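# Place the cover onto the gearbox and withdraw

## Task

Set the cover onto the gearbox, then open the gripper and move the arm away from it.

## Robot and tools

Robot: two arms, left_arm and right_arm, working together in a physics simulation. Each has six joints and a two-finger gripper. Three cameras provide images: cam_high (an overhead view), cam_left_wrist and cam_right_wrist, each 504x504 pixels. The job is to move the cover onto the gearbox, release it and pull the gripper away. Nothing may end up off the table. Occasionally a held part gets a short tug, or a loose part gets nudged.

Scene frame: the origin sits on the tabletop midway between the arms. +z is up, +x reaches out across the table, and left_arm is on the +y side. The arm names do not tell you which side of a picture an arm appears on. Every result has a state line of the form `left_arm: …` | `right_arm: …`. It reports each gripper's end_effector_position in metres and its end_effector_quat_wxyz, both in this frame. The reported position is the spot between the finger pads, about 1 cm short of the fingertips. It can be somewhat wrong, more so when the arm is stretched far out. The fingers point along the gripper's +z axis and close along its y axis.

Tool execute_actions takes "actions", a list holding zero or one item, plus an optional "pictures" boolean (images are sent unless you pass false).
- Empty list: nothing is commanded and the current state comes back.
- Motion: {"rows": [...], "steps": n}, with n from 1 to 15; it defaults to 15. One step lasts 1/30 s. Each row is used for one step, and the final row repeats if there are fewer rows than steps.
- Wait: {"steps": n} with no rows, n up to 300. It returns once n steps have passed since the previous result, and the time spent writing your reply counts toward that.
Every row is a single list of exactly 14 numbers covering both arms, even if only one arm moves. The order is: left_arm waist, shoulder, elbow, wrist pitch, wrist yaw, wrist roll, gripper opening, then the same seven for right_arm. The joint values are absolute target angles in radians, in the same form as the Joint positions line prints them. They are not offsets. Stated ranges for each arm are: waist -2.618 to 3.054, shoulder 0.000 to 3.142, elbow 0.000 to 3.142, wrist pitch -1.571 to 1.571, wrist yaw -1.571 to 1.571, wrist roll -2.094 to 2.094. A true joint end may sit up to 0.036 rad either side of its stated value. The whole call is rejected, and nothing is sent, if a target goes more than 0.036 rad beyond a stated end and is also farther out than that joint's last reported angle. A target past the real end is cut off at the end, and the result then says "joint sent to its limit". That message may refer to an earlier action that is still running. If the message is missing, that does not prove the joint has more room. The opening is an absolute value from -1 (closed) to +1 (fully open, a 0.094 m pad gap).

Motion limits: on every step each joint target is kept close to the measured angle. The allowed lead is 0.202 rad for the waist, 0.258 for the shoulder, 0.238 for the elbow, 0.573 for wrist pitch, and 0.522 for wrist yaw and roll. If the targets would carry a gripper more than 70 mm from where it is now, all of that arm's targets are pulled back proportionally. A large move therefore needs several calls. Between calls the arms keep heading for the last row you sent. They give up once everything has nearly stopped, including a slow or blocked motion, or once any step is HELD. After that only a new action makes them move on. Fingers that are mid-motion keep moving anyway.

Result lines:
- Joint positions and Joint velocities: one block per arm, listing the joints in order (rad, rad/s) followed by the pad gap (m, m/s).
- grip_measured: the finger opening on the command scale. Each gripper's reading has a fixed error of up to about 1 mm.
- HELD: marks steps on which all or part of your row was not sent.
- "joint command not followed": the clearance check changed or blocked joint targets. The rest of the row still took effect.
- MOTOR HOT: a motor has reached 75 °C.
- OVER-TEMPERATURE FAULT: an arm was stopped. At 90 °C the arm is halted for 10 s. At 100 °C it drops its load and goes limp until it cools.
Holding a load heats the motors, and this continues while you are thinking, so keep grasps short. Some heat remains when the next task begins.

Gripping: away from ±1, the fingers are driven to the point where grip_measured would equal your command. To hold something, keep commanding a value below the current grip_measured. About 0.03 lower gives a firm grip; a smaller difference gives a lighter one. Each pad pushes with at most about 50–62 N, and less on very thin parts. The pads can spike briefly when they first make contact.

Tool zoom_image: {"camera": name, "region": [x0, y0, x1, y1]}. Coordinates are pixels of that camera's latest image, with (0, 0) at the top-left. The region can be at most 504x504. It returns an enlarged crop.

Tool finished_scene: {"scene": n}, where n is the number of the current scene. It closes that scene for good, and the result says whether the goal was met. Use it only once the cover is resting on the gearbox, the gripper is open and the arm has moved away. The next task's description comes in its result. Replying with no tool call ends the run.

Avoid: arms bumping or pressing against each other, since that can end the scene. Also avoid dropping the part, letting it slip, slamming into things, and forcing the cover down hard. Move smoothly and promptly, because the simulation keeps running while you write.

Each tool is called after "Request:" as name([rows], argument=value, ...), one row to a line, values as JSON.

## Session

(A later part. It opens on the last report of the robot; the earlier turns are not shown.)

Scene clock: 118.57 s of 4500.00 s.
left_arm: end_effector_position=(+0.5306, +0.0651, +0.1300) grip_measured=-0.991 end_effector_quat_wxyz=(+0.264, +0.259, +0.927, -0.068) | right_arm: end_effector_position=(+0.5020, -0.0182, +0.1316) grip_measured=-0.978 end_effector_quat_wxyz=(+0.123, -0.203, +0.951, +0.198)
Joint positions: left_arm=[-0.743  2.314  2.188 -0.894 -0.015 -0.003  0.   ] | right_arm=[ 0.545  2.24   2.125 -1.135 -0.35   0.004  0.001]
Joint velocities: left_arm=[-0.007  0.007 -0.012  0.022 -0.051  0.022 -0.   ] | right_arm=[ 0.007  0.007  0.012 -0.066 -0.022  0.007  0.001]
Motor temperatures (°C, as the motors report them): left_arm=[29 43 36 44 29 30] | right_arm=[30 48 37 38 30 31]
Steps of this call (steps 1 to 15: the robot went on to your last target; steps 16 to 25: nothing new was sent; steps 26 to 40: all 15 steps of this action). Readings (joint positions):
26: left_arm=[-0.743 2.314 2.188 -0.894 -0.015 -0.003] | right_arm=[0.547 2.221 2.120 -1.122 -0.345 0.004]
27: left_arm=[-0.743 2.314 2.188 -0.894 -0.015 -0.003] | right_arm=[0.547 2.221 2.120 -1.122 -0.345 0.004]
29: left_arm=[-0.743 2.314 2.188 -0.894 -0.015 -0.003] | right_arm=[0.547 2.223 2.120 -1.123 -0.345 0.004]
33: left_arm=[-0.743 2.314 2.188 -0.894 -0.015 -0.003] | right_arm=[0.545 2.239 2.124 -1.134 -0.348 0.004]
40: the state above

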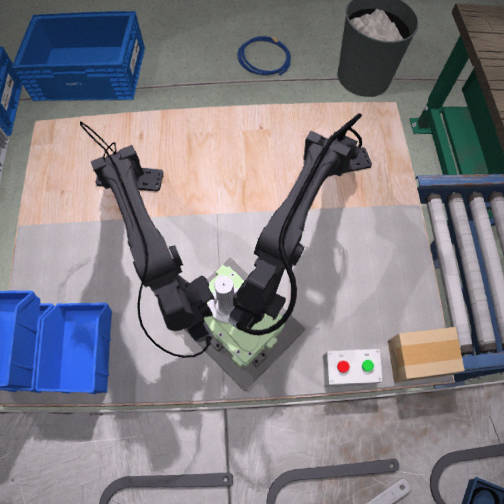

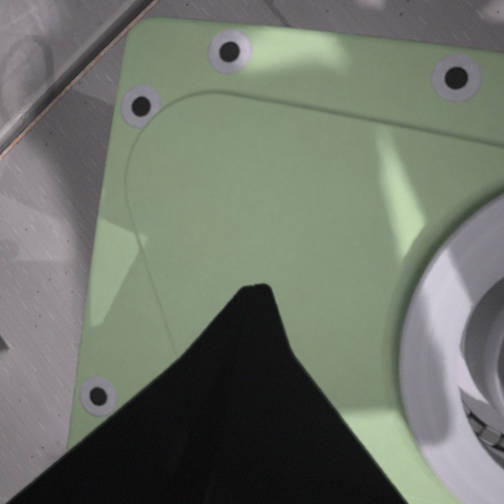

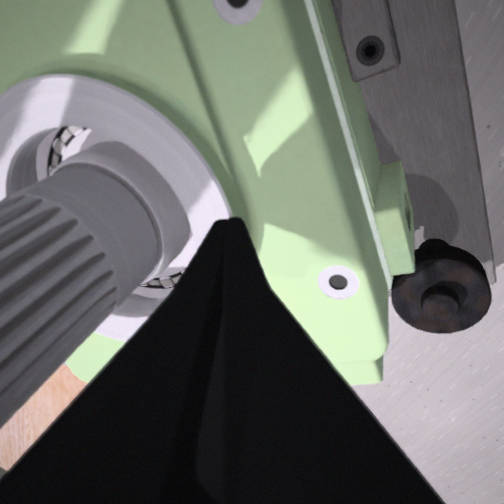

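Request:
execute_actions([
  {"rows":[[-0.75,2.25,2.2,-0.88,0,0,-1,0.54,2.2,2.14,-1.13,-0.35,0,-1],[-0.75,2.2,2.2,-0.88,0,0,-1,0.52,2.15,2.14,-1.13,-0.35,0,-1],[-0.75,2.15,2.2,-0.88,0,0,-1,0.5,2.1,2.14,-1.13,-0.35,0,-1],[-0.72,2.12,2.2,-0.88,0,0,-1,0.47,2.05,2.14,-1.13,-0.35,0,-1],[-0.7,2.12,2.2,-0.85,0,0,-1,0.44,2.0,2.14,-1.13,-0.35,0,-1],[-0.66,2.12,2.15,-0.8,0,0,-1,0.4,1.9,2.0,-1.1,-0.3,0,-1],[-0.62,2.12,2.1,-0.75,0,0,-1,0.4,1.8,1.9,-1.0,-0.3,0,-1],[-0.58,2.12,2.07,-0.68,0,0,-1,0.4,1.7,1.8,-1.0,-0.3,0,-1],[-0.56,2.12,2.035,-0.614,0,0,-1,0.4,1.6,1.7,-1.0,-0.3,0,-1]]},
], pictures=false)

Request:
execute_actions([
  {"rows":[[-0.56,2.15,2.035,-0.614,0,0,-1,0.5,1.2,1.2,-0.6,0,0,-1],[-0.56,2.18,2.035,-0.614,0,0,-1,0.5,1.2,1.2,-0.6,0,0,-1],[-0.56,2.21,2.035,-0.614,0,0,-1,0.5,1.2,1.2,-0.6,0,0,-1],[-0.56,2.24,2.035,-0.614,0,0,-1,0.5,0.8,0.8,-0.3,0,0,-1],[-0.56,2.265,2.035,-0.614,0,0,-1,0.6,0.4,0.4,0,0,0,1]]},
], pictures=false)

Request:
execute_actions([
  {"steps":10},
])

Scene clock: 120.43 s of 4500.00 s.
left_arm: end_effector_position=(+0.5950, +0.1730, +0.2293) grip_measured=-0.991 end_effector_quat_wxyz=(+0.411, +0.149, +0.897, -0.065) | right_arm: end_effector_position=(+0.4402, -0.1213, +0.2830) grip_measured=-0.978 end_effector_quat_wxyz=(+0.305, -0.144, +0.925, +0.174)
Joint positions: left_arm=[-0.528  2.112  2.058 -0.659 -0.011 -0.003  0.   ] | right_arm=[ 0.387  1.598  1.723 -1.032 -0.299  0.004  0.001]
Joint velocities: left_arm=[ 0.09   0.095 -0.173  0.051 -0.066 -0.051 -0.001] | right_arm=[ 0.115 -0.808  0.007  0.286  0.066  0.007 -0.   ]
Motor temperatures (°C, as the motors report them): left_arm=[29 44 36 44 29 30] | right_arm=[30 48 37 38 29 31]
Steps of this call (steps 1 to 15: the robot went on to your last target; steps 16 to 41: nothing new was sent; steps 42 to 56: all 15 steps of this action). Readings (joint positions):
42: left_arm=[-0.743 2.311 2.188 -0.893 -0.015 -0.003] | right_arm=[0.545 2.237 2.125 -1.134 -0.350 0.004]
43: left_arm=[-0.743 2.305 2.188 -0.894 -0.015 -0.003] | right_arm=[0.543 2.231 2.125 -1.134 -0.350 0.004]
45: left_arm=[-0.742 2.278 2.188 -0.899 -0.014 -0.003] | right_arm=[0.533 2.206 2.125 -1.136 -0.350 0.004]
49: left_arm=[-0.699 2.167 2.141 -0.836 0.004 -0.003] | right_arm=[0.461 2.025 1.984 -1.064 -0.337 0.004]
56: the state above

Scene clock: 120.93 s of 4500.00 s.
left_arm: end_effector_position=(+0.5978, +0.1520, +0.1084) grip_measured=-0.991 end_effector_quat_wxyz=(+0.319, +0.170, +0.931, -0.057) | right_arm: end_effector_position=(+0.2751, -0.1541, +0.3652) grip_measured=+1.000 end_effector_quat_wxyz=(+0.744, -0.140, +0.632, +0.165)
Joint positions: left_arm=[-0.557  2.307  2.029 -0.633 -0.006 -0.003  0.   ] | right_arm=[ 0.594  0.384  0.584 -0.037 -0.021  0.004  0.094]
Joint velocities: left_arm=[-0.007 -0.1   -0.007 -0.007  0.022  0.007  0.001] | right_arm=[ 0.002 -0.813 -1.673  0.564  0.081  0.007  0.   ]
Motor temperatures (°C, as the motors report them): left_arm=[29 44 36 44 29 30] | right_arm=[30 48 37 38 29 31]
Steps of this call (steps 1 to 15: all 15 steps of this action). Readings (joint positions):
1: left_arm=[-0.527 2.118 2.055 -0.655 -0.012 -0.003] | right_arm=[0.405 1.542 1.675 -0.953 -0.252 0.004]
2: left_arm=[-0.531 2.129 2.055 -0.650 -0.012 -0.003] | right_arm=[0.433 1.468 1.589 -0.860 -0.196 0.004]
4: left_arm=[-0.542 2.161 2.055 -0.633 -0.012 -0.003] | right_arm=[0.487 1.302 1.416 -0.728 -0.132 0.004]
8: left_arm=[-0.557 2.257 2.051 -0.620 -0.007 -0.003] | right_arm=[0.584 0.971 1.105 -0.354 -0.067 0.004]
15: the state above

Scene clock: 121.27 s of 4500.00 s.
left_arm: end_effector_position=(+0.5980, +0.1520, +0.1187) grip_measured=-0.991 end_effector_quat_wxyz=(+0.328, +0.170, +0.928, -0.058) | right_arm: end_effector_position=(+0.2967, -0.1470, +0.2657) grip_measured=+1.000 end_effector_quat_wxyz=(+0.674, -0.151, +0.708, +0.146)
Joint positions: left_arm=[-0.557  2.29   2.029 -0.632 -0.006 -0.003  0.   ] | right_arm=[ 0.594  0.403  0.386 -0.032 -0.008  0.004  0.094]
Joint velocities: left_arm=[-0.002  0.002 -0.027  0.051  0.037 -0.007  0.001] | right_arm=[ 0.017 -0.007 -0.007  0.081  0.022 -0.007  0.   ]
Motor temperatures (°C, as the motors report them): left_arm=[29 44 36 44 29 30] | right_arm=[30 48 37 38 29 31]
Steps of this call (steps 1 to 10: the robot went on to your last target). Readings (joint positions):
1: left_arm=[-0.557 2.303 2.029 -0.633 -0.006 -0.003] | right_arm=[0.594 0.371 0.529 -0.021 -0.018 0.004]
2: left_arm=[-0.557 2.300 2.029 -0.633 -0.006 -0.003] | right_arm=[0.594 0.374 0.481 -0.016 -0.016 0.004]
4: left_arm=[-0.557 2.294 2.029 -0.633 -0.006 -0.003] | right_arm=[0.594 0.393 0.412 -0.032 -0.012 0.004]
8: left_arm=[-0.557 2.290 2.029 -0.632 -0.006 -0.003] | right_arm=[0.594 0.403 0.386 -0.043 -0.009 0.004]
10: the state above

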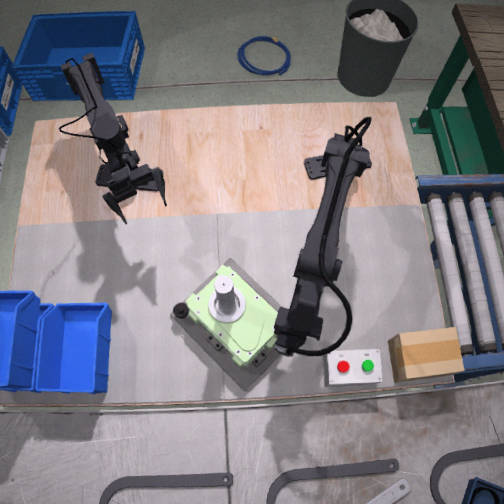

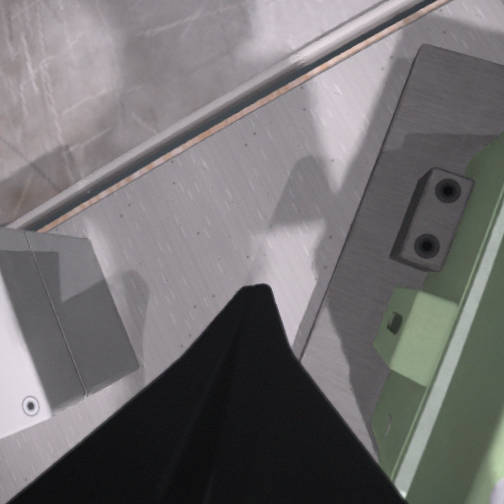

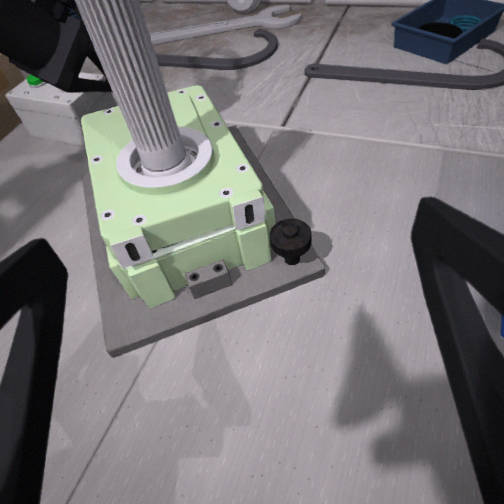

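Sweep in.

Request:
execute_actions([
  {"rows":[[-0.575,2.27,2.035,-0.614,0,0,-1,0.6,0.4,0.4,0,0,0,1],[-0.585,2.27,2.035,-0.614,0,0,-1,0.6,0.4,0.4,0,0,0,1],[-0.595,2.27,2.035,-0.614,0,0,-1,0.6,0.4,0.4,0,0,0,1],[-0.605,2.27,2.035,-0.614,0,0,-1,0.6,0.4,0.4,0,0,0,1],[-0.615,2.27,2.035,-0.614,0,0,-1,0.6,0.4,0.4,0,0,0,1],[-0.625,2.27,2.035,-0.614,0,0,-1,0.6,0.4,0.4,0,0,0,1],[-0.635,2.27,2.035,-0.614,0,0,-1,0.6,0.4,0.4,0,0,0,1],[-0.643,2.27,2.035,-0.614,0,0,-1,0.6,0.4,0.4,0,0,0,1],[-0.65,2.27,2.035,-0.614,0,0,-1,0.6,0.4,0.4,0,0,0,1]]},
])

Scene clock: 122.50 s of 4500.00 s.
left_arm: end_effector_position=(+0.5793, +0.1011, +0.1225) grip_measured=-0.992 end_effector_quat_wxyz=(+0.334, +0.211, +0.916, -0.072) | right_arm: end_effector_position=(+0.2970, -0.1472, +0.2686) grip_measured=+1.000 end_effector_quat_wxyz=(+0.678, -0.150, +0.705, +0.147)
Joint positions: left_arm=[-0.649  2.287  2.029 -0.616 -0.012 -0.002  0.   ] | right_arm=[ 0.594  0.403  0.386 -0.02  -0.007  0.004  0.094]
Joint velocities: left_arm=[-0.007  0.022  0.007  0.007 -0.066 -0.037 -0.   ] | right_arm=[ 0.007 -0.017  0.007  0.007  0.022 -0.037  0.   ]
Motor temperatures (°C, as the motors report them): left_arm=[29 45 36 44 29 30] | right_arm=[30 47 37 38 29 31]
Steps of this call (steps 1 to 22: the robot went on to your last target; steps 23 to 37: all 15 steps of this action). Readings (joint positions):
23: left_arm=[-0.558 2.290 2.029 -0.632 -0.006 -0.003] | right_arm=[0.594 0.403 0.386 -0.020 -0.007 0.004]
24: left_arm=[-0.559 2.290 2.029 -0.632 -0.006 -0.003] | right_arm=[0.594 0.403 0.386 -0.020 -0.007 0.004]
26: left_arm=[-0.568 2.290 2.029 -0.632 -0.006 -0.003] | right_arm=[0.594 0.403 0.386 -0.020 -0.007 0.004]
30: left_arm=[-0.608 2.290 2.029 -0.632 -0.006 -0.003] | right_arm=[0.594 0.403 0.386 -0.020 -0.007 0.004]
37: the state above

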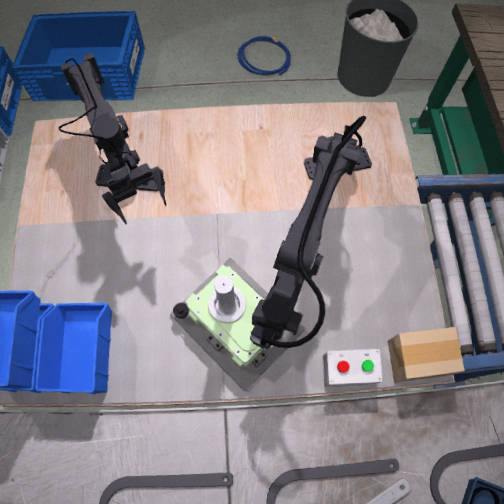

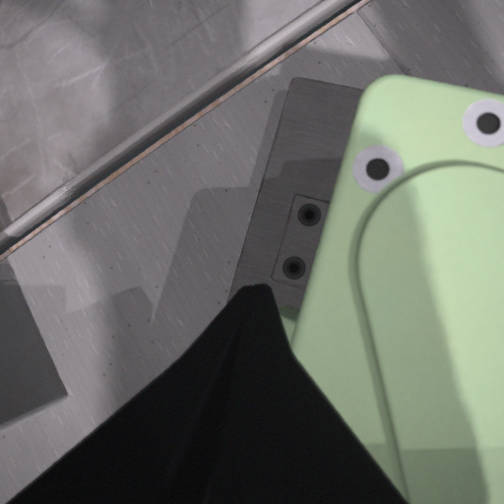

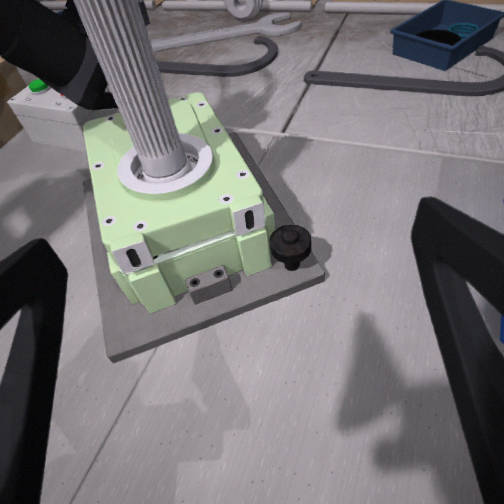

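Request:
execute_actions([
  {"rows":[[-0.62,2.27,2.035,-0.62,0,0,-1,0.6,0.4,0.4,0,0,0,1],[-0.6,2.27,2.035,-0.63,0,0,-1,0.6,0.4,0.4,0,0,0,1],[-0.6,2.27,2.035,-0.64,0,0,-1,0.6,0.4,0.4,0,0,0,1],[-0.6,2.28,2.035,-0.64,0,0,-1,0.6,0.4,0.4,0,0,0,1],[-0.6,2.29,2.035,-0.64,0,0,-1,0.6,0.4,0.4,0,0,0,1],[-0.6,2.3,2.035,-0.64,0,0,-1,0.6,0.4,0.4,0,0,0,1]]},
], pictures=false)

Request:
execute_actions([
  {"rows":[[-0.61,2.3,2.035,-0.64,0,0,-1,0.6,0.4,0.4,0,0,0,1],[-0.62,2.3,2.035,-0.64,0,0,-1,0.6,0.4,0.4,0,0,0,1],[-0.63,2.3,2.035,-0.64,0,0,-1,0.6,0.4,0.4,0,0,0,1],[-0.637,2.3,2.035,-0.64,0,0,-1,0.6,0.4,0.4,0,0,0,1],[-0.644,2.3,2.035,-0.64,0,0,-1,0.6,0.4,0.4,0,0,0,1],[-0.651,2.3,2.035,-0.64,0.01,0,-1,0.6,0.4,0.4,0,0,0,1],[-0.658,2.3,2.035,-0.64,0.02,0,-1,0.6,0.4,0.4,0,0,0,1],[-0.665,2.3,2.035,-0.64,0.03,0,-1,0.6,0.4,0.4,0,0,0,1],[-0.672,2.3,2.035,-0.64,0.04,0,-1,0.6,0.4,0.4,0,0,0,1]]},
])

Request:
zoom_image(camera="cam_right_wrist", region=[70,90,310,320])

Scene clock: 124.20 s of 4500.00 s.
left_arm: end_effector_position=(+0.5892, +0.1291, +0.1099) grip_measured=-0.992 end_effector_quat_wxyz=(+0.320, +0.190, +0.926, -0.064) | right_arm: end_effector_position=(+0.2970, -0.1472, +0.2687) grip_measured=+1.000 end_effector_quat_wxyz=(+0.678, -0.149, +0.704, +0.147)
Joint positions: left_arm=[-0.598  2.305  2.029 -0.63  -0.005 -0.002  0.   ] | right_arm=[ 0.594  0.403  0.386 -0.02  -0.006  0.004  0.094]
Joint velocities: left_arm=[ 0.007  0.002  0.002 -0.007 -0.007  0.022 -0.   ] | right_arm=[ 0.027 -0.002  0.007 -0.007 -0.007  0.066  0.   ]
Motor temperatures (°C, as the motors report them): left_arm=[29 45 36 44 29 30] | right_arm=[30 46 38 38 29 31]
Steps of this call (steps 1 to 15: the robot went on to your last target; steps 16 to 36: nothing new was sent; steps 37 to 51: all 15 steps of this action). Readings (joint positions):
37: left_arm=[-0.647 2.287 2.029 -0.616 -0.012 -0.002] | right_arm=[0.594 0.403 0.386 -0.020 -0.006 0.004]
38: left_arm=[-0.643 2.287 2.029 -0.616 -0.009 -0.002] | right_arm=[0.594 0.403 0.386 -0.020 -0.006 0.004]
40: left_arm=[-0.630 2.287 2.029 -0.620 -0.006 -0.002] | right_arm=[0.594 0.403 0.386 -0.020 -0.006 0.004]
44: left_arm=[-0.602 2.291 2.029 -0.623 -0.006 -0.002] | right_arm=[0.594 0.403 0.386 -0.020 -0.006 0.004]
51: the state above

Scene clock: 124.70 s of 4500.00 s.
left_arm: end_effector_position=(+0.5836, +0.1021, +0.1169) grip_measured=-0.992 end_effector_quat_wxyz=(+0.335, +0.209, +0.916, -0.072) | right_arm: end_effector_position=(+0.2970, -0.1472, +0.2687) grip_measured=+1.000 end_effector_quat_wxyz=(+0.678, -0.149, +0.704, +0.147)
Joint positions: left_arm=[-0.644  2.302  2.029 -0.598 -0.011 -0.001  0.   ] | right_arm=[ 0.594  0.403  0.386 -0.02  -0.006  0.004  0.094]
Joint velocities: left_arm=[ 0.022  0.002 -0.002 -0.022 -0.037  0.037  0.001] | right_arm=[ 0.002  0.017  0.007  0.007 -0.11   0.066  0.   ]
Motor temperatures (°C, as the motors report them): left_arm=[29 45 36 44 29 30] | right_arm=[30 46 38 39 29 31]
Steps of this call (steps 1 to 15: all 15 steps of this action). Readings (joint positions):
1: left_arm=[-0.598 2.305 2.029 -0.630 -0.005 -0.002] | right_arm=[0.594 0.403 0.386 -0.020 -0.006 0.004]
2: left_arm=[-0.600 2.305 2.029 -0.630 -0.005 -0.002] | right_arm=[0.594 0.403 0.386 -0.020 -0.006 0.004]
4: left_arm=[-0.606 2.305 2.029 -0.630 -0.005 -0.002] | right_arm=[0.594 0.403 0.386 -0.020 -0.006 0.004]
8: left_arm=[-0.631 2.304 2.029 -0.621 -0.010 -0.001] | right_arm=[0.594 0.403 0.386 -0.020 -0.006 0.004]
15: the state above

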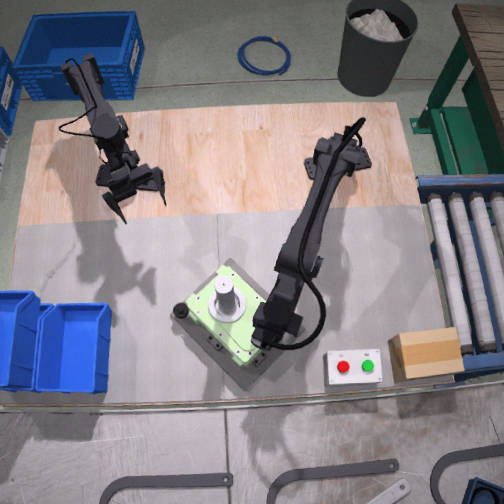

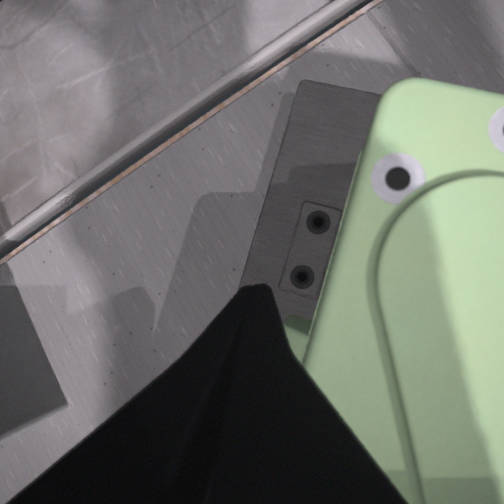

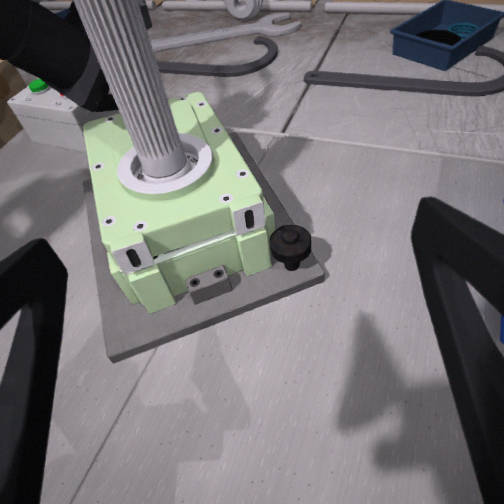

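Region (70, 90, 310, 320) of cam_right_wrist's 504x504 image, scaled by 2.100, with more detail than that image has; it fills the top 483 rows of this view, and the rest is white.

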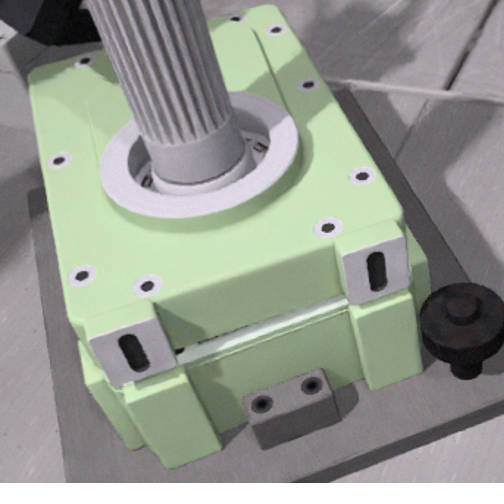

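Request:
execute_actions([
  {"rows":[[-0.6,2.28,2.035,-0.64,0,0,-1,0.6,0.8,0.8,-0.4,0,0,-1],[-0.56,2.2,2.035,-0.64,0,0,-1,0.65,1.0,1.0,-0.6,0,0,-1],[-0.5,2.1,2.0,-0.6,0,0,-1,0.7,1.2,1.2,-0.8,0,0,-1],[-0.4,1.9,1.8,-0.4,0,0,-1,0.727,1.5,1.5,-1.07,0,0,-1]]},
], pictures=false)

Request:
execute_actions([
  {"rows":[[-0.1,1.7,1.2,0.6,1.0,0,1,0.727,1.8,1.8,-1.1,0,0,-1]]},
], pictures=false)

Request:
execute_actions([
  {"rows":[[-0.1,2.0,1.0,1.1,1.35,0,1,0.727,1.87,1.87,-1.09,0,0,-1]],"steps":10},
], pictures=false)

Request:
execute_actions([
  {"rows":[[-0.1,2.15,0.9,1.35,1.35,0,1,0.727,1.91,1.875,-1.08,0,0,-1],[-0.1,2.2,0.85,1.45,1.35,0,1,0.727,1.93,1.875,-1.08,0,0,-1],[-0.1,2.3,0.8,1.55,1.35,0,1,0.727,1.95,1.875,-1.08,0,0,-1]]},
])

Scene clock: 126.50 s of 4500.00 s.
left_arm: end_effector_position=(+0.5955, +0.2571, +0.2698) grip_measured=-0.992 end_effector_quat_wxyz=(+0.482, +0.084, +0.871, -0.045) | right_arm: end_effector_position=(+0.3751, -0.0614, +0.2003) grip_measured=-0.978 end_effector_quat_wxyz=(+0.240, -0.257, +0.933, +0.068)
Joint positions: left_arm=[-0.386  1.919  1.817 -0.458 -0.007 -0.001  0.   ] | right_arm=[ 0.719  1.537  1.437 -0.966 -0.002  0.004  0.001]
Joint velocities: left_arm=[-0.002 -0.623 -0.002  0.549 -0.007 -0.007  0.   ] | right_arm=[ 0.017  0.193  0.462 -0.212  0.095  0.022 -0.   ]
Motor temperatures (°C, as the motors report them): left_arm=[29 46 37 44 29 30] | right_arm=[30 46 38 39 29 31]
Steps of this call (steps 1 to 15: the robot went on to your last target; steps 16 to 39: nothing new was sent; steps 40 to 54: all 15 steps of this action). Readings (joint positions):
40: left_arm=[-0.640 2.301 2.029 -0.598 -0.011 -0.001] | right_arm=[0.594 0.435 0.423 -0.083 -0.006 0.004]
41: left_arm=[-0.633 2.294 2.029 -0.604 -0.006 -0.001] | right_arm=[0.602 0.515 0.497 -0.182 -0.002 0.004]
43: left_arm=[-0.604 2.261 1.994 -0.592 0.000 -0.001] | right_arm=[0.661 0.697 0.664 -0.386 0.003 0.004]
47: left_arm=[-0.498 2.135 1.880 -0.551 0.003 -0.001] | right_arm=[0.719 1.064 0.989 -0.769 -0.002 0.004]
54: the state above

Scene clock: 127.00 s of 4500.00 s.
left_arm: end_effector_position=(+0.5274, +0.2701, +0.3000) grip_measured=+1.000 end_effector_quat_wxyz=(+0.635, +0.279, +0.659, -0.292) | right_arm: end_effector_position=(+0.4232, -0.0325, +0.1938) grip_measured=-0.978 end_effector_quat_wxyz=(+0.205, -0.260, +0.942, +0.058)
Joint positions: left_arm=[-0.097  1.729  1.197  0.494  0.924 -0.001  0.094] | right_arm=[ 0.719  1.821  1.762 -1.081 -0.002  0.004  0.001]
Joint velocities: left_arm=[-0.037 -0.002  0.002  0.374  0.608 -0.007  0.   ] | right_arm=[-0.007 -0.007 -0.007 -0.037  0.051 -0.022 -0.001]
Motor temperatures (°C, as the motors report them): left_arm=[29 46 36 44 29 30] | right_arm=[30 46 38 39 29 31]
Steps of this call (steps 1 to 15: all 15 steps of this action). Readings (joint positions):
1: left_arm=[-0.373 1.885 1.788 -0.394 0.044 -0.001] | right_arm=[0.719 1.573 1.488 -1.013 -0.002 0.004]
2: left_arm=[-0.350 1.844 1.733 -0.311 0.123 -0.001] | right_arm=[0.719 1.631 1.571 -1.053 -0.002 0.004]
4: left_arm=[-0.258 1.759 1.595 -0.107 0.313 -0.001] | right_arm=[0.719 1.749 1.714 -1.050 -0.002 0.004]
8: left_arm=[-0.071 1.678 1.311 0.327 0.664 -0.001] | right_arm=[0.719 1.821 1.760 -1.053 -0.002 0.004]
15: the state above

Scene clock: 127.33 s of 4500.00 s.
left_arm: end_effector_position=(+0.4855, +0.2375, +0.1558) grip_measured=+1.000 end_effector_quat_wxyz=(+0.559, +0.371, +0.614, -0.416) | right_arm: end_effector_position=(+0.4356, -0.0251, +0.1989) grip_measured=-0.978 end_effector_quat_wxyz=(+0.214, -0.259, +0.940, +0.061)
Joint positions: left_arm=[-0.098  2.053  0.991  0.963  1.274 -0.002  0.094] | right_arm=[ 0.719  1.867  1.834 -1.089 -0.002  0.004  0.001]
Joint velocities: left_arm=[-0.022  0.261 -0.188  0.183  0.462 -0.022  0.   ] | right_arm=[-0.012 -0.012 -0.017  0.081 -0.066  0.007  0.001]
Motor temperatures (°C, as the motors report them): left_arm=[29 46 36 44 29 30] | right_arm=[30 46 38 38 29 31]
Steps of this call (steps 1 to 10: all 10 steps of this action). Readings (joint positions):
1: left_arm=[-0.098 1.743 1.182 0.565 0.966 -0.002] | right_arm=[0.719 1.829 1.775 -1.092 -0.002 0.004]
2: left_arm=[-0.098 1.764 1.163 0.659 1.015 -0.002] | right_arm=[0.719 1.842 1.799 -1.097 -0.002 0.004]
4: left_arm=[-0.098 1.837 1.117 0.797 1.100 -0.002] | right_arm=[0.719 1.861 1.828 -1.091 -0.002 0.004]
8: left_arm=[-0.098 2.012 1.016 0.947 1.237 -0.002] | right_arm=[0.719 1.867 1.834 -1.089 -0.002 0.004]
10: the state above

Scene clock: 127.83 s of 4500.00 s.
left_arm: end_effector_position=(+0.4327, +0.2296, +0.0685) grip_measured=+1.000 end_effector_quat_wxyz=(+0.569, +0.408, +0.579, -0.418) | right_arm: end_effector_position=(+0.4510, -0.0236, +0.1725) grip_measured=-0.978 end_effector_quat_wxyz=(+0.197, -0.246, +0.948, +0.044)
Joint positions: left_arm=[-0.098  2.319  0.798  1.503  1.339 -0.003  0.094] | right_arm=[ 0.716  1.952  1.86  -1.074  0.025  0.024  0.001]
Joint velocities: left_arm=[ 0.007 -0.115 -0.017  0.256  0.007 -0.037  0.   ] | right_arm=[-0.012 -0.007 -0.012  0.007  0.022  0.022 -0.001]
Motor temperatures (°C, as the motors report them): left_arm=[29 45 36 44 29 30] | right_arm=[30 46 38 38 29 31]
Steps of this call (steps 1 to 15: all 15 steps of this action). Readings (joint positions):
1: left_arm=[-0.098 2.072 0.976 1.021 1.285 -0.003] | right_arm=[0.719 1.871 1.836 -1.090 -0.002 0.004]
2: left_arm=[-0.098 2.094 0.952 1.114 1.293 -0.003] | right_arm=[0.719 1.878 1.841 -1.089 0.000 0.006]
4: left_arm=[-0.098 2.173 0.890 1.284 1.308 -0.003] | right_arm=[0.718 1.892 1.855 -1.086 0.010 0.011]
8: left_arm=[-0.098 2.332 0.805 1.401 1.330 -0.003] | right_arm=[0.716 1.915 1.860 -1.074 0.022 0.017]
15: the state above

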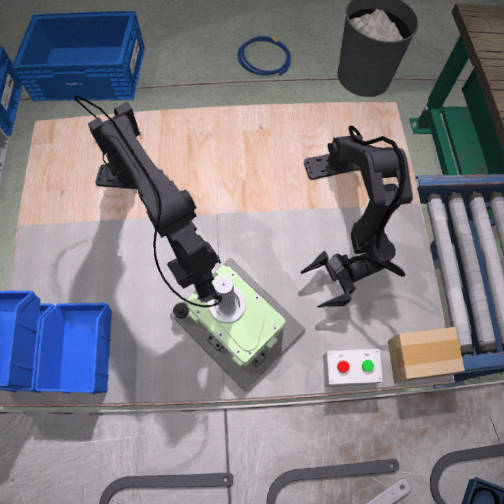

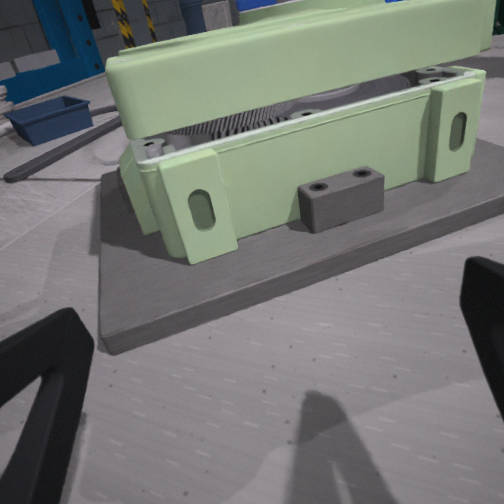

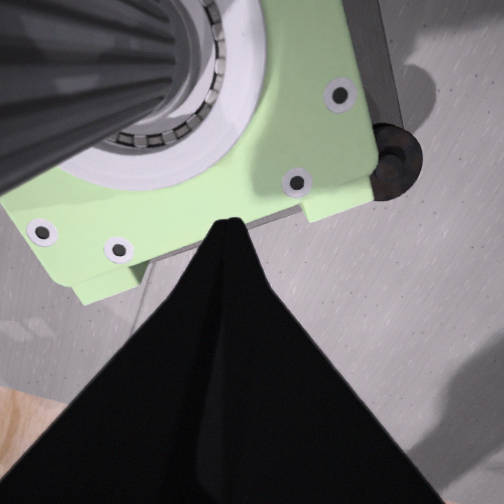

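Request:
execute_actions(actions=[])

Scene clock: 129.40 s of 4500.00 s.
left_arm: end_effector_position=(+0.4324, +0.2294, +0.0729) grip_measured=+1.000 end_effector_quat_wxyz=(+0.577, +0.417, +0.570, -0.411) | right_arm: end_effector_position=(+0.4509, -0.0237, +0.1725) grip_measured=-0.978 end_effector_quat_wxyz=(+0.196, -0.246, +0.948, +0.044)
Joint positions: left_arm=[-0.098  2.316  0.798  1.535  1.342 -0.003  0.094] | right_arm=[ 0.716  1.952  1.86  -1.074  0.025  0.024  0.001]
Joint velocities: left_arm=[ 0.002 -0.012 -0.007 -0.066 -0.022 -0.037  0.   ] | right_arm=[-0.007 -0.012 -0.007 -0.022  0.007  0.037  0.   ]
Motor temperatures (°C, as the motors report them): left_arm=[29 45 36 44 29 30] | right_arm=[30 46 38 38 29 31]
Steps of this call (steps 1 to 30: the robot went on to your last target; steps 31 to 47: nothing new was sent). Readings (joint positions):
1: left_arm=[-0.098 2.317 0.798 1.512 1.339 -0.003] | right_arm=[0.716 1.952 1.860 -1.074 0.025 0.024]
2: left_arm=[-0.098 2.316 0.798 1.519 1.340 -0.003] | right_arm=[0.716 1.952 1.860 -1.074 0.025 0.024]
4: left_arm=[-0.098 2.316 0.798 1.525 1.341 -0.003] | right_arm=[0.716 1.952 1.860 -1.074 0.025 0.024]
8: left_arm=[-0.098 2.316 0.798 1.531 1.341 -0.003] | right_arm=[0.716 1.952 1.860 -1.074 0.025 0.024]
47: the state above
All arms were judged still, so your last target was given up. Only a new action makes them travel on or press farther. Fingers that are still opening or closing keep moving.

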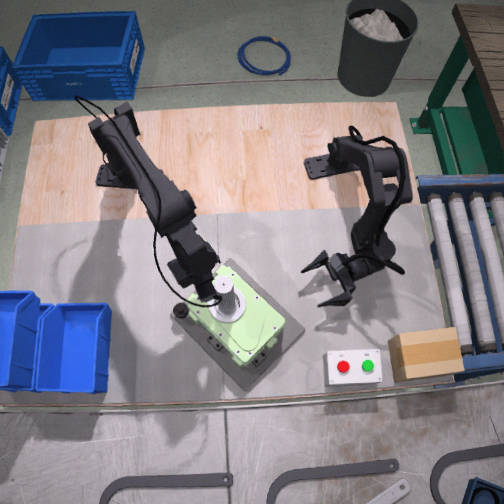

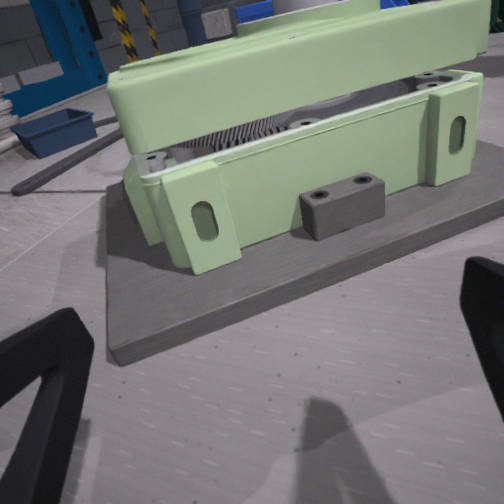

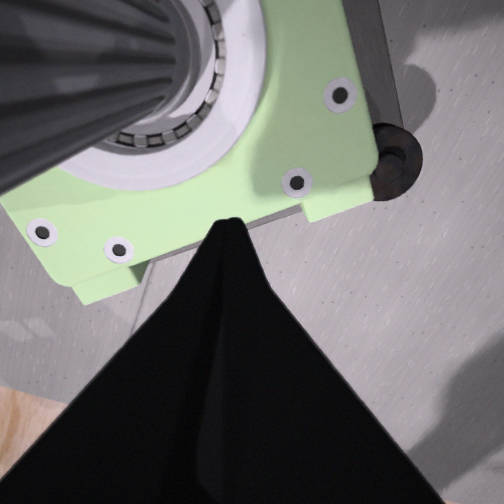

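Request:
execute_actions([
  {"rows":[[-0.1,2.3,0.8,1.55,1.35,0,1,0.69,1.95,1.875,-1.06,0,0,-1],[-0.1,2.3,0.8,1.55,1.35,0,1,0.67,1.95,1.875,-1.03,0,0,-1],[-0.1,2.3,0.8,1.55,1.35,0,1,0.66,1.96,1.875,-1.0,0,0,-1],[-0.1,2.3,0.8,1.55,1.35,0,1,0.66,1.98,1.875,-0.99,0,0,-1],[-0.1,2.3,0.8,1.55,1.35,0,1,0.66,2.0,1.875,-0.99,0,0,-1]],"steps":15},
])

Request:
execute_actions([
  {"rows":[[-0.1,2.3,0.8,1.55,1.35,0,1,0.66,2.02,1.875,-0.99,0,0,-1],[-0.1,2.3,0.8,1.55,1.35,0,1,0.66,2.04,1.875,-0.99,0,0,-1],[-0.1,2.3,0.8,1.55,1.35,0,1,0.66,2.06,1.875,-0.99,0,0,-1]],"steps":15},
])

Scene clock: 131.00 s of 4500.00 s.
left_arm: end_effector_position=(+0.4324, +0.2294, +0.0729) grip_measured=+1.000 end_effector_quat_wxyz=(+0.577, +0.417, +0.570, -0.411) | right_arm: end_effector_position=(+0.4769, -0.0362, +0.1525) grip_measured=-0.978 end_effector_quat_wxyz=(+0.198, -0.230, +0.952, +0.046)
Joint positions: left_arm=[-0.098  2.316  0.798  1.535  1.342 -0.003  0.094] | right_arm=[ 0.659  2.009  1.86  -1.012  0.007  0.006  0.001]
Joint velocities: left_arm=[ 0.012  0.002  0.007  0.051 -0.007 -0.022  0.   ] | right_arm=[-0.002 -0.002 -0.002  0.081 -0.022  0.037 -0.   ]
Motor temperatures (°C, as the motors report them): left_arm=[29 45 36 44 29 30] | right_arm=[30 46 38 38 29 31]
Steps of this call (steps 1 to 33: nothing new was sent; steps 34 to 48: all 15 steps of this action). Readings (joint positions):
34: left_arm=[-0.098 2.316 0.798 1.535 1.342 -0.003] | right_arm=[0.712 1.952 1.860 -1.074 0.023 0.022]
35: left_arm=[-0.098 2.316 0.798 1.535 1.342 -0.003] | right_arm=[0.707 1.952 1.860 -1.072 0.018 0.018]
37: left_arm=[-0.098 2.316 0.798 1.535 1.342 -0.003] | right_arm=[0.689 1.954 1.860 -1.055 0.011 0.013]
41: left_arm=[-0.098 2.316 0.798 1.535 1.342 -0.003] | right_arm=[0.660 1.983 1.860 -1.022 0.010 0.009]
48: the state above

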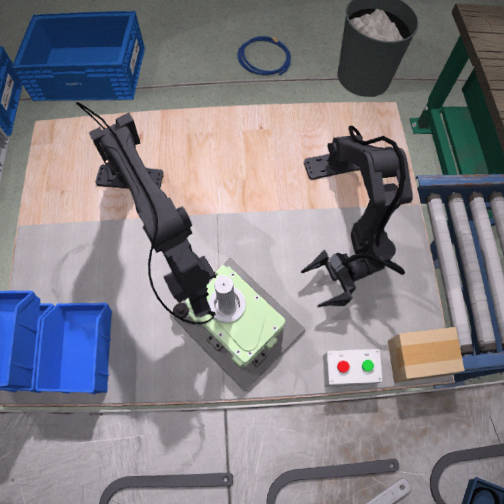

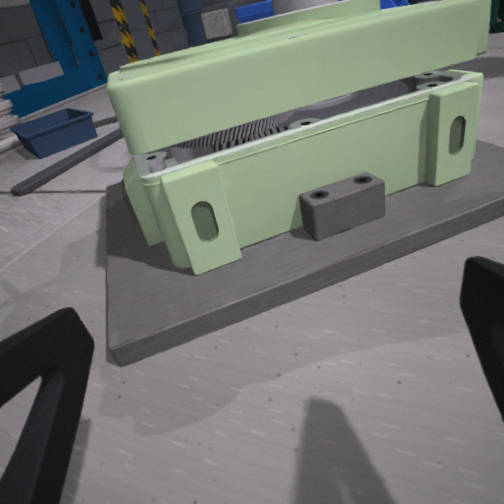

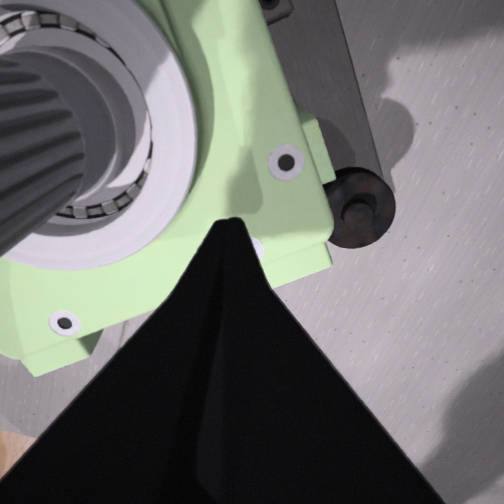

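Scene clock: 131.50 s of 4500.00 s.
left_arm: end_effector_position=(+0.4324, +0.2294, +0.0729) grip_measured=+1.000 end_effector_quat_wxyz=(+0.577, +0.417, +0.570, -0.411) | right_arm: end_effector_position=(+0.4795, -0.0346, +0.1244) grip_measured=-0.978 end_effector_quat_wxyz=(+0.172, -0.231, +0.957, +0.040)
Joint positions: left_arm=[-0.098  2.316  0.798  1.535  1.342 -0.003  0.094] | right_arm=[ 0.659  2.072  1.86  -1.004  0.006  0.005  0.001]
Joint velocities: left_arm=[-0.007  0.007  0.007 -0.051 -0.022 -0.007  0.   ] | right_arm=[-0.002  0.007 -0.002 -0.051  0.007 -0.066 -0.001]
Motor temperatures (°C, as the motors report them): left_arm=[29 45 36 44 29 30] | right_arm=[30 46 38 38 29 31]
Steps of this call (steps 1 to 15: all 15 steps of this action). Readings (joint positions):
1: left_arm=[-0.098 2.316 0.798 1.535 1.342 -0.003] | right_arm=[0.659 2.009 1.860 -1.011 0.006 0.006]
2: left_arm=[-0.098 2.316 0.798 1.535 1.342 -0.003] | right_arm=[0.659 2.012 1.860 -1.010 0.006 0.006]
4: left_arm=[-0.098 2.316 0.798 1.535 1.342 -0.003] | right_arm=[0.659 2.025 1.860 -1.006 0.006 0.005]
8: left_arm=[-0.098 2.316 0.798 1.535 1.342 -0.003] | right_arm=[0.659 2.062 1.860 -1.005 0.006 0.005]
15: the state above

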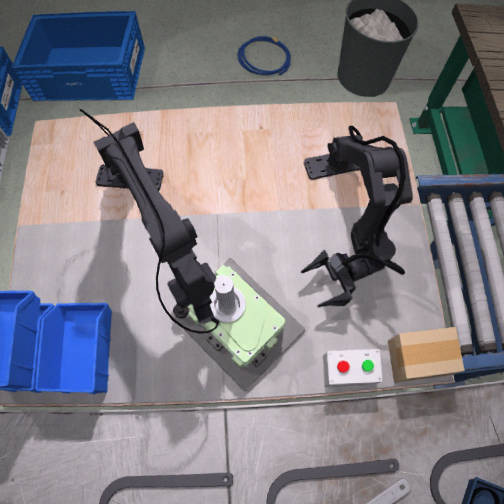

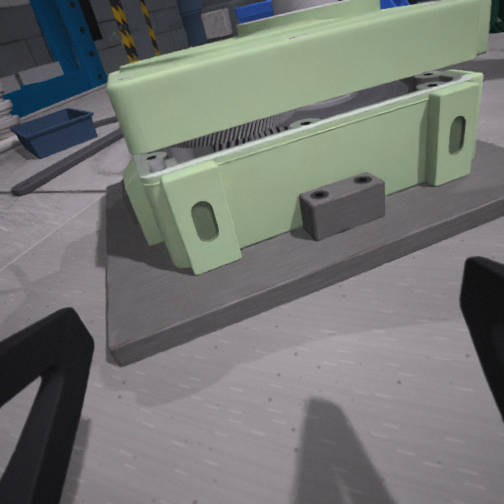

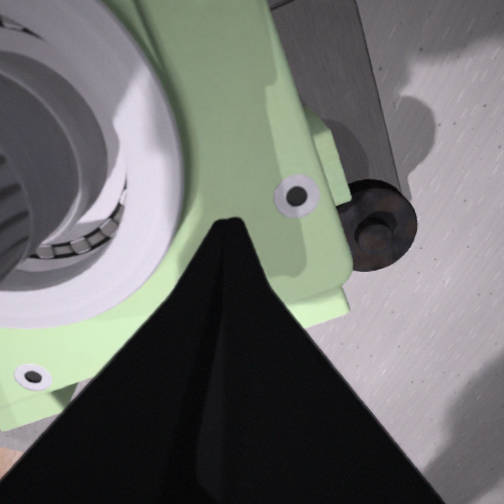

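Request:
execute_actions([
  {"rows":[[-0.1,2.3,0.8,1.55,1.35,0,1,0.66,2.07,1.875,-0.99,0,0,-1],[-0.1,2.3,0.8,1.55,1.35,0,1,0.66,2.08,1.875,-0.99,0,0,-1],[-0.1,2.3,0.8,1.55,1.35,0,1,0.66,2.09,1.875,-0.99,0,0,-1],[-0.1,2.3,0.8,1.55,1.35,0,1,0.66,2.10,1.875,-0.99,0,0,-1],[-0.1,2.3,0.8,1.55,1.35,0,1,0.66,2.11,1.875,-0.99,0,0,-1],[-0.1,2.3,0.8,1.55,1.35,0,1,0.66,2.12,1.875,-0.99,0,0,-1],[-0.1,2.3,0.8,1.55,1.35,0,1,0.66,2.13,1.875,-0.99,0,0,-1],[-0.1,2.3,0.8,1.55,1.35,0,1,0.66,2.14,1.875,-0.99,0,0,-1],[-0.1,2.3,0.8,1.55,1.35,0,1,0.66,2.15,1.875,-0.99,0,0,-1],[-0.1,2.3,0.8,1.55,1.35,0,1,0.66,2.16,1.875,-0.99,0,0,-1]],"steps":15},
])

Scene clock: 132.97 s of 4500.00 s.
left_arm: end_effector_position=(+0.4324, +0.2294, +0.0729) grip_measured=+1.000 end_effector_quat_wxyz=(+0.577, +0.417, +0.570, -0.411) | right_arm: end_effector_position=(+0.4855, -0.0314, +0.1206) grip_measured=-0.978 end_effector_quat_wxyz=(+0.177, -0.234, +0.955, +0.041)
Joint positions: left_arm=[-0.098  2.316  0.798  1.535  1.342 -0.003  0.094] | right_arm=[ 0.659  2.091  1.87  -0.985  0.005 -0.     0.001]
Joint velocities: left_arm=[-0.002  0.027  0.012 -0.007  0.066 -0.007  0.   ] | right_arm=[-0.002 -0.012  0.002 -0.066  0.007 -0.051  0.   ]
Motor temperatures (°C, as the motors report them): left_arm=[29 45 36 44 29 30] | right_arm=[30 46 38 38 29 31]
Steps of this call (steps 1 to 15: the robot went on to your last target; steps 16 to 29: nothing new was sent; steps 30 to 44: all 15 steps of this action). Readings (joint positions):
30: left_arm=[-0.098 2.316 0.798 1.535 1.342 -0.003] | right_arm=[0.659 2.072 1.860 -1.004 0.006 0.005]
31: left_arm=[-0.098 2.316 0.798 1.535 1.342 -0.003] | right_arm=[0.659 2.072 1.860 -1.004 0.006 0.005]
33: left_arm=[-0.098 2.316 0.798 1.535 1.342 -0.003] | right_arm=[0.659 2.075 1.860 -1.004 0.006 0.005]
37: left_arm=[-0.098 2.316 0.798 1.535 1.342 -0.003] | right_arm=[0.659 2.082 1.860 -0.991 0.006 0.005]
44: the state above

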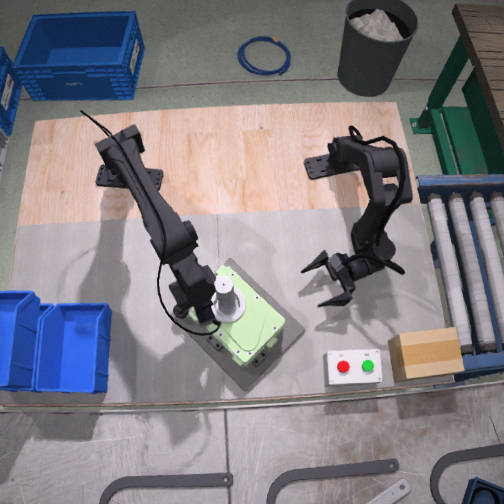

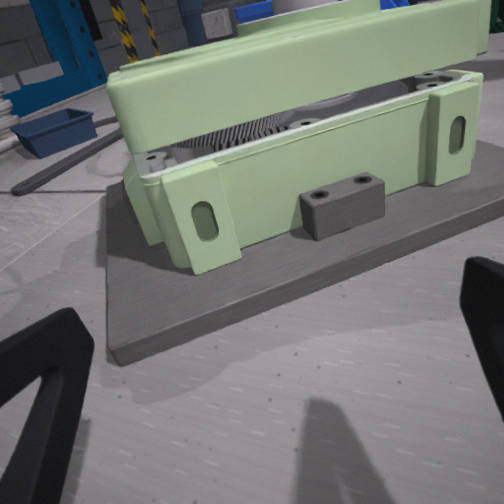

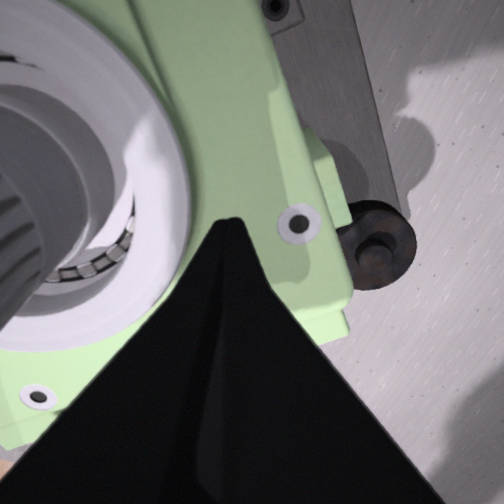

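Request:
execute_actions([
  {"rows":[[-0.1,2.3,0.8,1.55,1.35,0,1,0.66,2.0,1.875,-0.99,0,0,-1],[-0.1,2.3,0.8,1.55,1.35,0,1,0.64,1.9,1.875,-0.99,0,0,-1],[-0.1,2.3,0.8,1.55,1.35,0,1,0.55,1.7,1.8,-0.99,0,0,-1],[-0.1,2.3,0.8,1.55,1.35,0,1,0.4,1.4,1.6,-0.99,0,0,-1]],"steps":15},
], pictures=false)

Request:
execute_actions([
  {"steps":20},
])

Request:
zoom_image(camera="cam_high", region=[160,250,310,400])

Request:
zoom_image(camera="cam_left_wrist", region=[100,0,504,220])

Scene clock: 134.47 s of 4500.00 s.
left_arm: end_effector_position=(+0.4324, +0.2294, +0.0729) grip_measured=+1.000 end_effector_quat_wxyz=(+0.577, +0.417, +0.570, -0.411) | right_arm: end_effector_position=(+0.4298, -0.1768, +0.3022) grip_measured=-0.978 end_effector_quat_wxyz=(+0.371, -0.098, +0.923, +0.036)
Joint positions: left_arm=[-0.098  2.316  0.798  1.535  1.342 -0.003  0.094] | right_arm=[ 0.391  1.443  1.616 -0.98   0.007 -0.001  0.001]
Joint velocities: left_arm=[ 0.002 -0.002 -0.007 -0.007 -0.037  0.066  0.   ] | right_arm=[ 0.017 -1.321  0.002  0.066 -0.037 -0.051  0.001]
Motor temperatures (°C, as the motors report them): left_arm=[29 45 35 44 29 30] | right_arm=[30 46 38 38 29 31]
Steps of this call (steps 1 to 15: the robot went on to your last target; steps 16 to 30: nothing new was sent; steps 31 to 45: all 15 steps of this action). Readings (joint positions):
31: left_arm=[-0.098 2.316 0.798 1.535 1.342 -0.003] | right_arm=[0.659 2.081 1.870 -0.984 0.005 -0.001]
32: left_arm=[-0.098 2.316 0.798 1.535 1.342 -0.003] | right_arm=[0.658 2.068 1.868 -0.987 0.005 -0.001]
34: left_arm=[-0.098 2.316 0.798 1.535 1.342 -0.003] | right_arm=[0.638 2.004 1.819 -0.973 -0.005 -0.001]
38: left_arm=[-0.098 2.316 0.798 1.535 1.342 -0.003] | right_arm=[0.492 1.810 1.672 -0.975 -0.009 -0.001]
45: the state above

Scene clock: 135.13 s of 4500.00 s.
left_arm: end_effector_position=(+0.4324, +0.2294, +0.0729) grip_measured=+1.000 end_effector_quat_wxyz=(+0.577, +0.417, +0.570, -0.411) | right_arm: end_effector_position=(+0.4217, -0.1779, +0.3173) grip_measured=-0.978 end_effector_quat_wxyz=(+0.390, -0.098, +0.915, +0.039)
Joint positions: left_arm=[-0.098  2.316  0.798  1.535  1.342 -0.003  0.094] | right_arm=[ 0.392  1.401  1.616 -0.981  0.006 -0.001  0.001]
Joint velocities: left_arm=[-0.027 -0.002 -0.017  0.037  0.022 -0.095  0.   ] | right_arm=[-0.017 -0.002  0.012  0.022  0.051  0.066 -0.   ]
Motor temperatures (°C, as the motors report them): left_arm=[29 45 35 44 29 30] | right_arm=[30 46 38 38 29 31]
Steps of this call (steps 1 to 20: the robot went on to your last target). Readings (joint positions):
1: left_arm=[-0.098 2.316 0.798 1.535 1.342 -0.003] | right_arm=[0.392 1.404 1.616 -0.980 0.006 -0.001]
2: left_arm=[-0.098 2.316 0.798 1.535 1.342 -0.003] | right_arm=[0.392 1.377 1.616 -0.980 0.006 -0.001]
4: left_arm=[-0.098 2.316 0.798 1.535 1.342 -0.003] | right_arm=[0.392 1.360 1.616 -0.980 0.006 -0.001]
8: left_arm=[-0.098 2.316 0.798 1.535 1.342 -0.003] | right_arm=[0.392 1.387 1.616 -0.981 0.006 -0.001]
20: the state above

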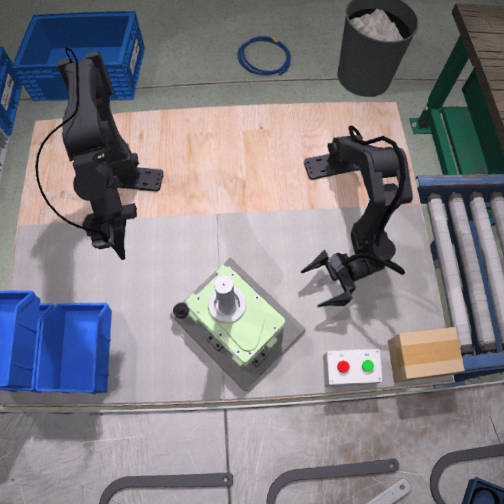

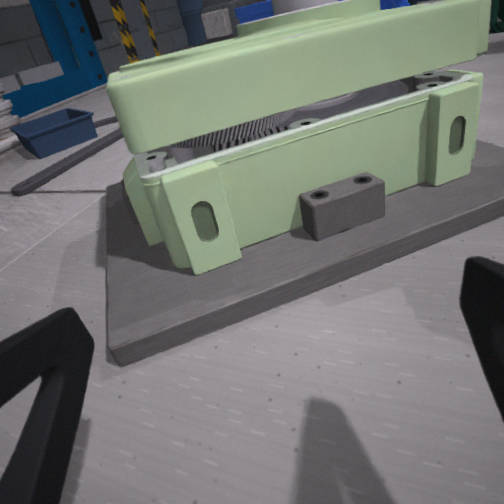

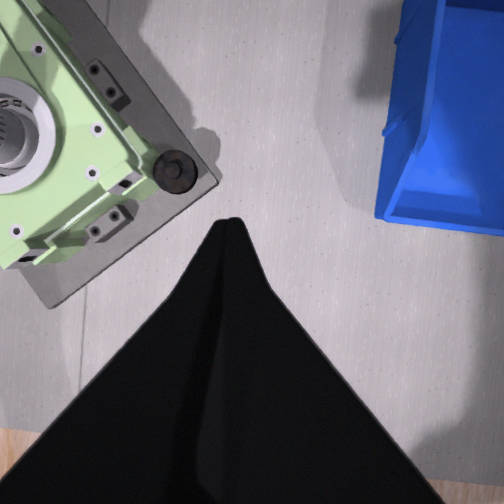

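Region (160, 250, 310, 400) of cam_high's 504x504 image, scaled by 3.360, with more detail than that image has.

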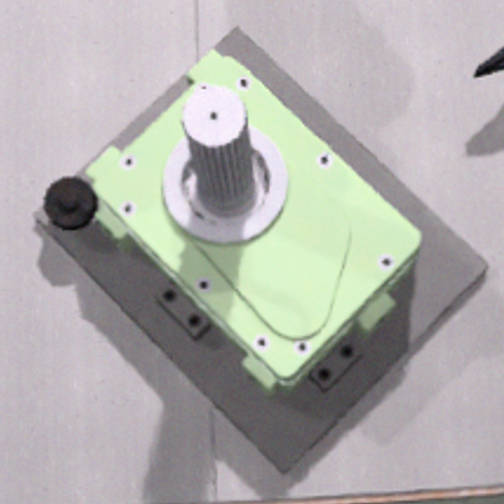

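Region (100, 0, 504, 220) of cam_left_wrist's 504x504 image, scaled by 1.248, with more detail than that image has; it fills the top 274 rows of this view, and the rest is white.

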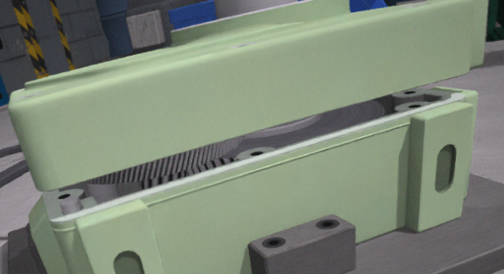

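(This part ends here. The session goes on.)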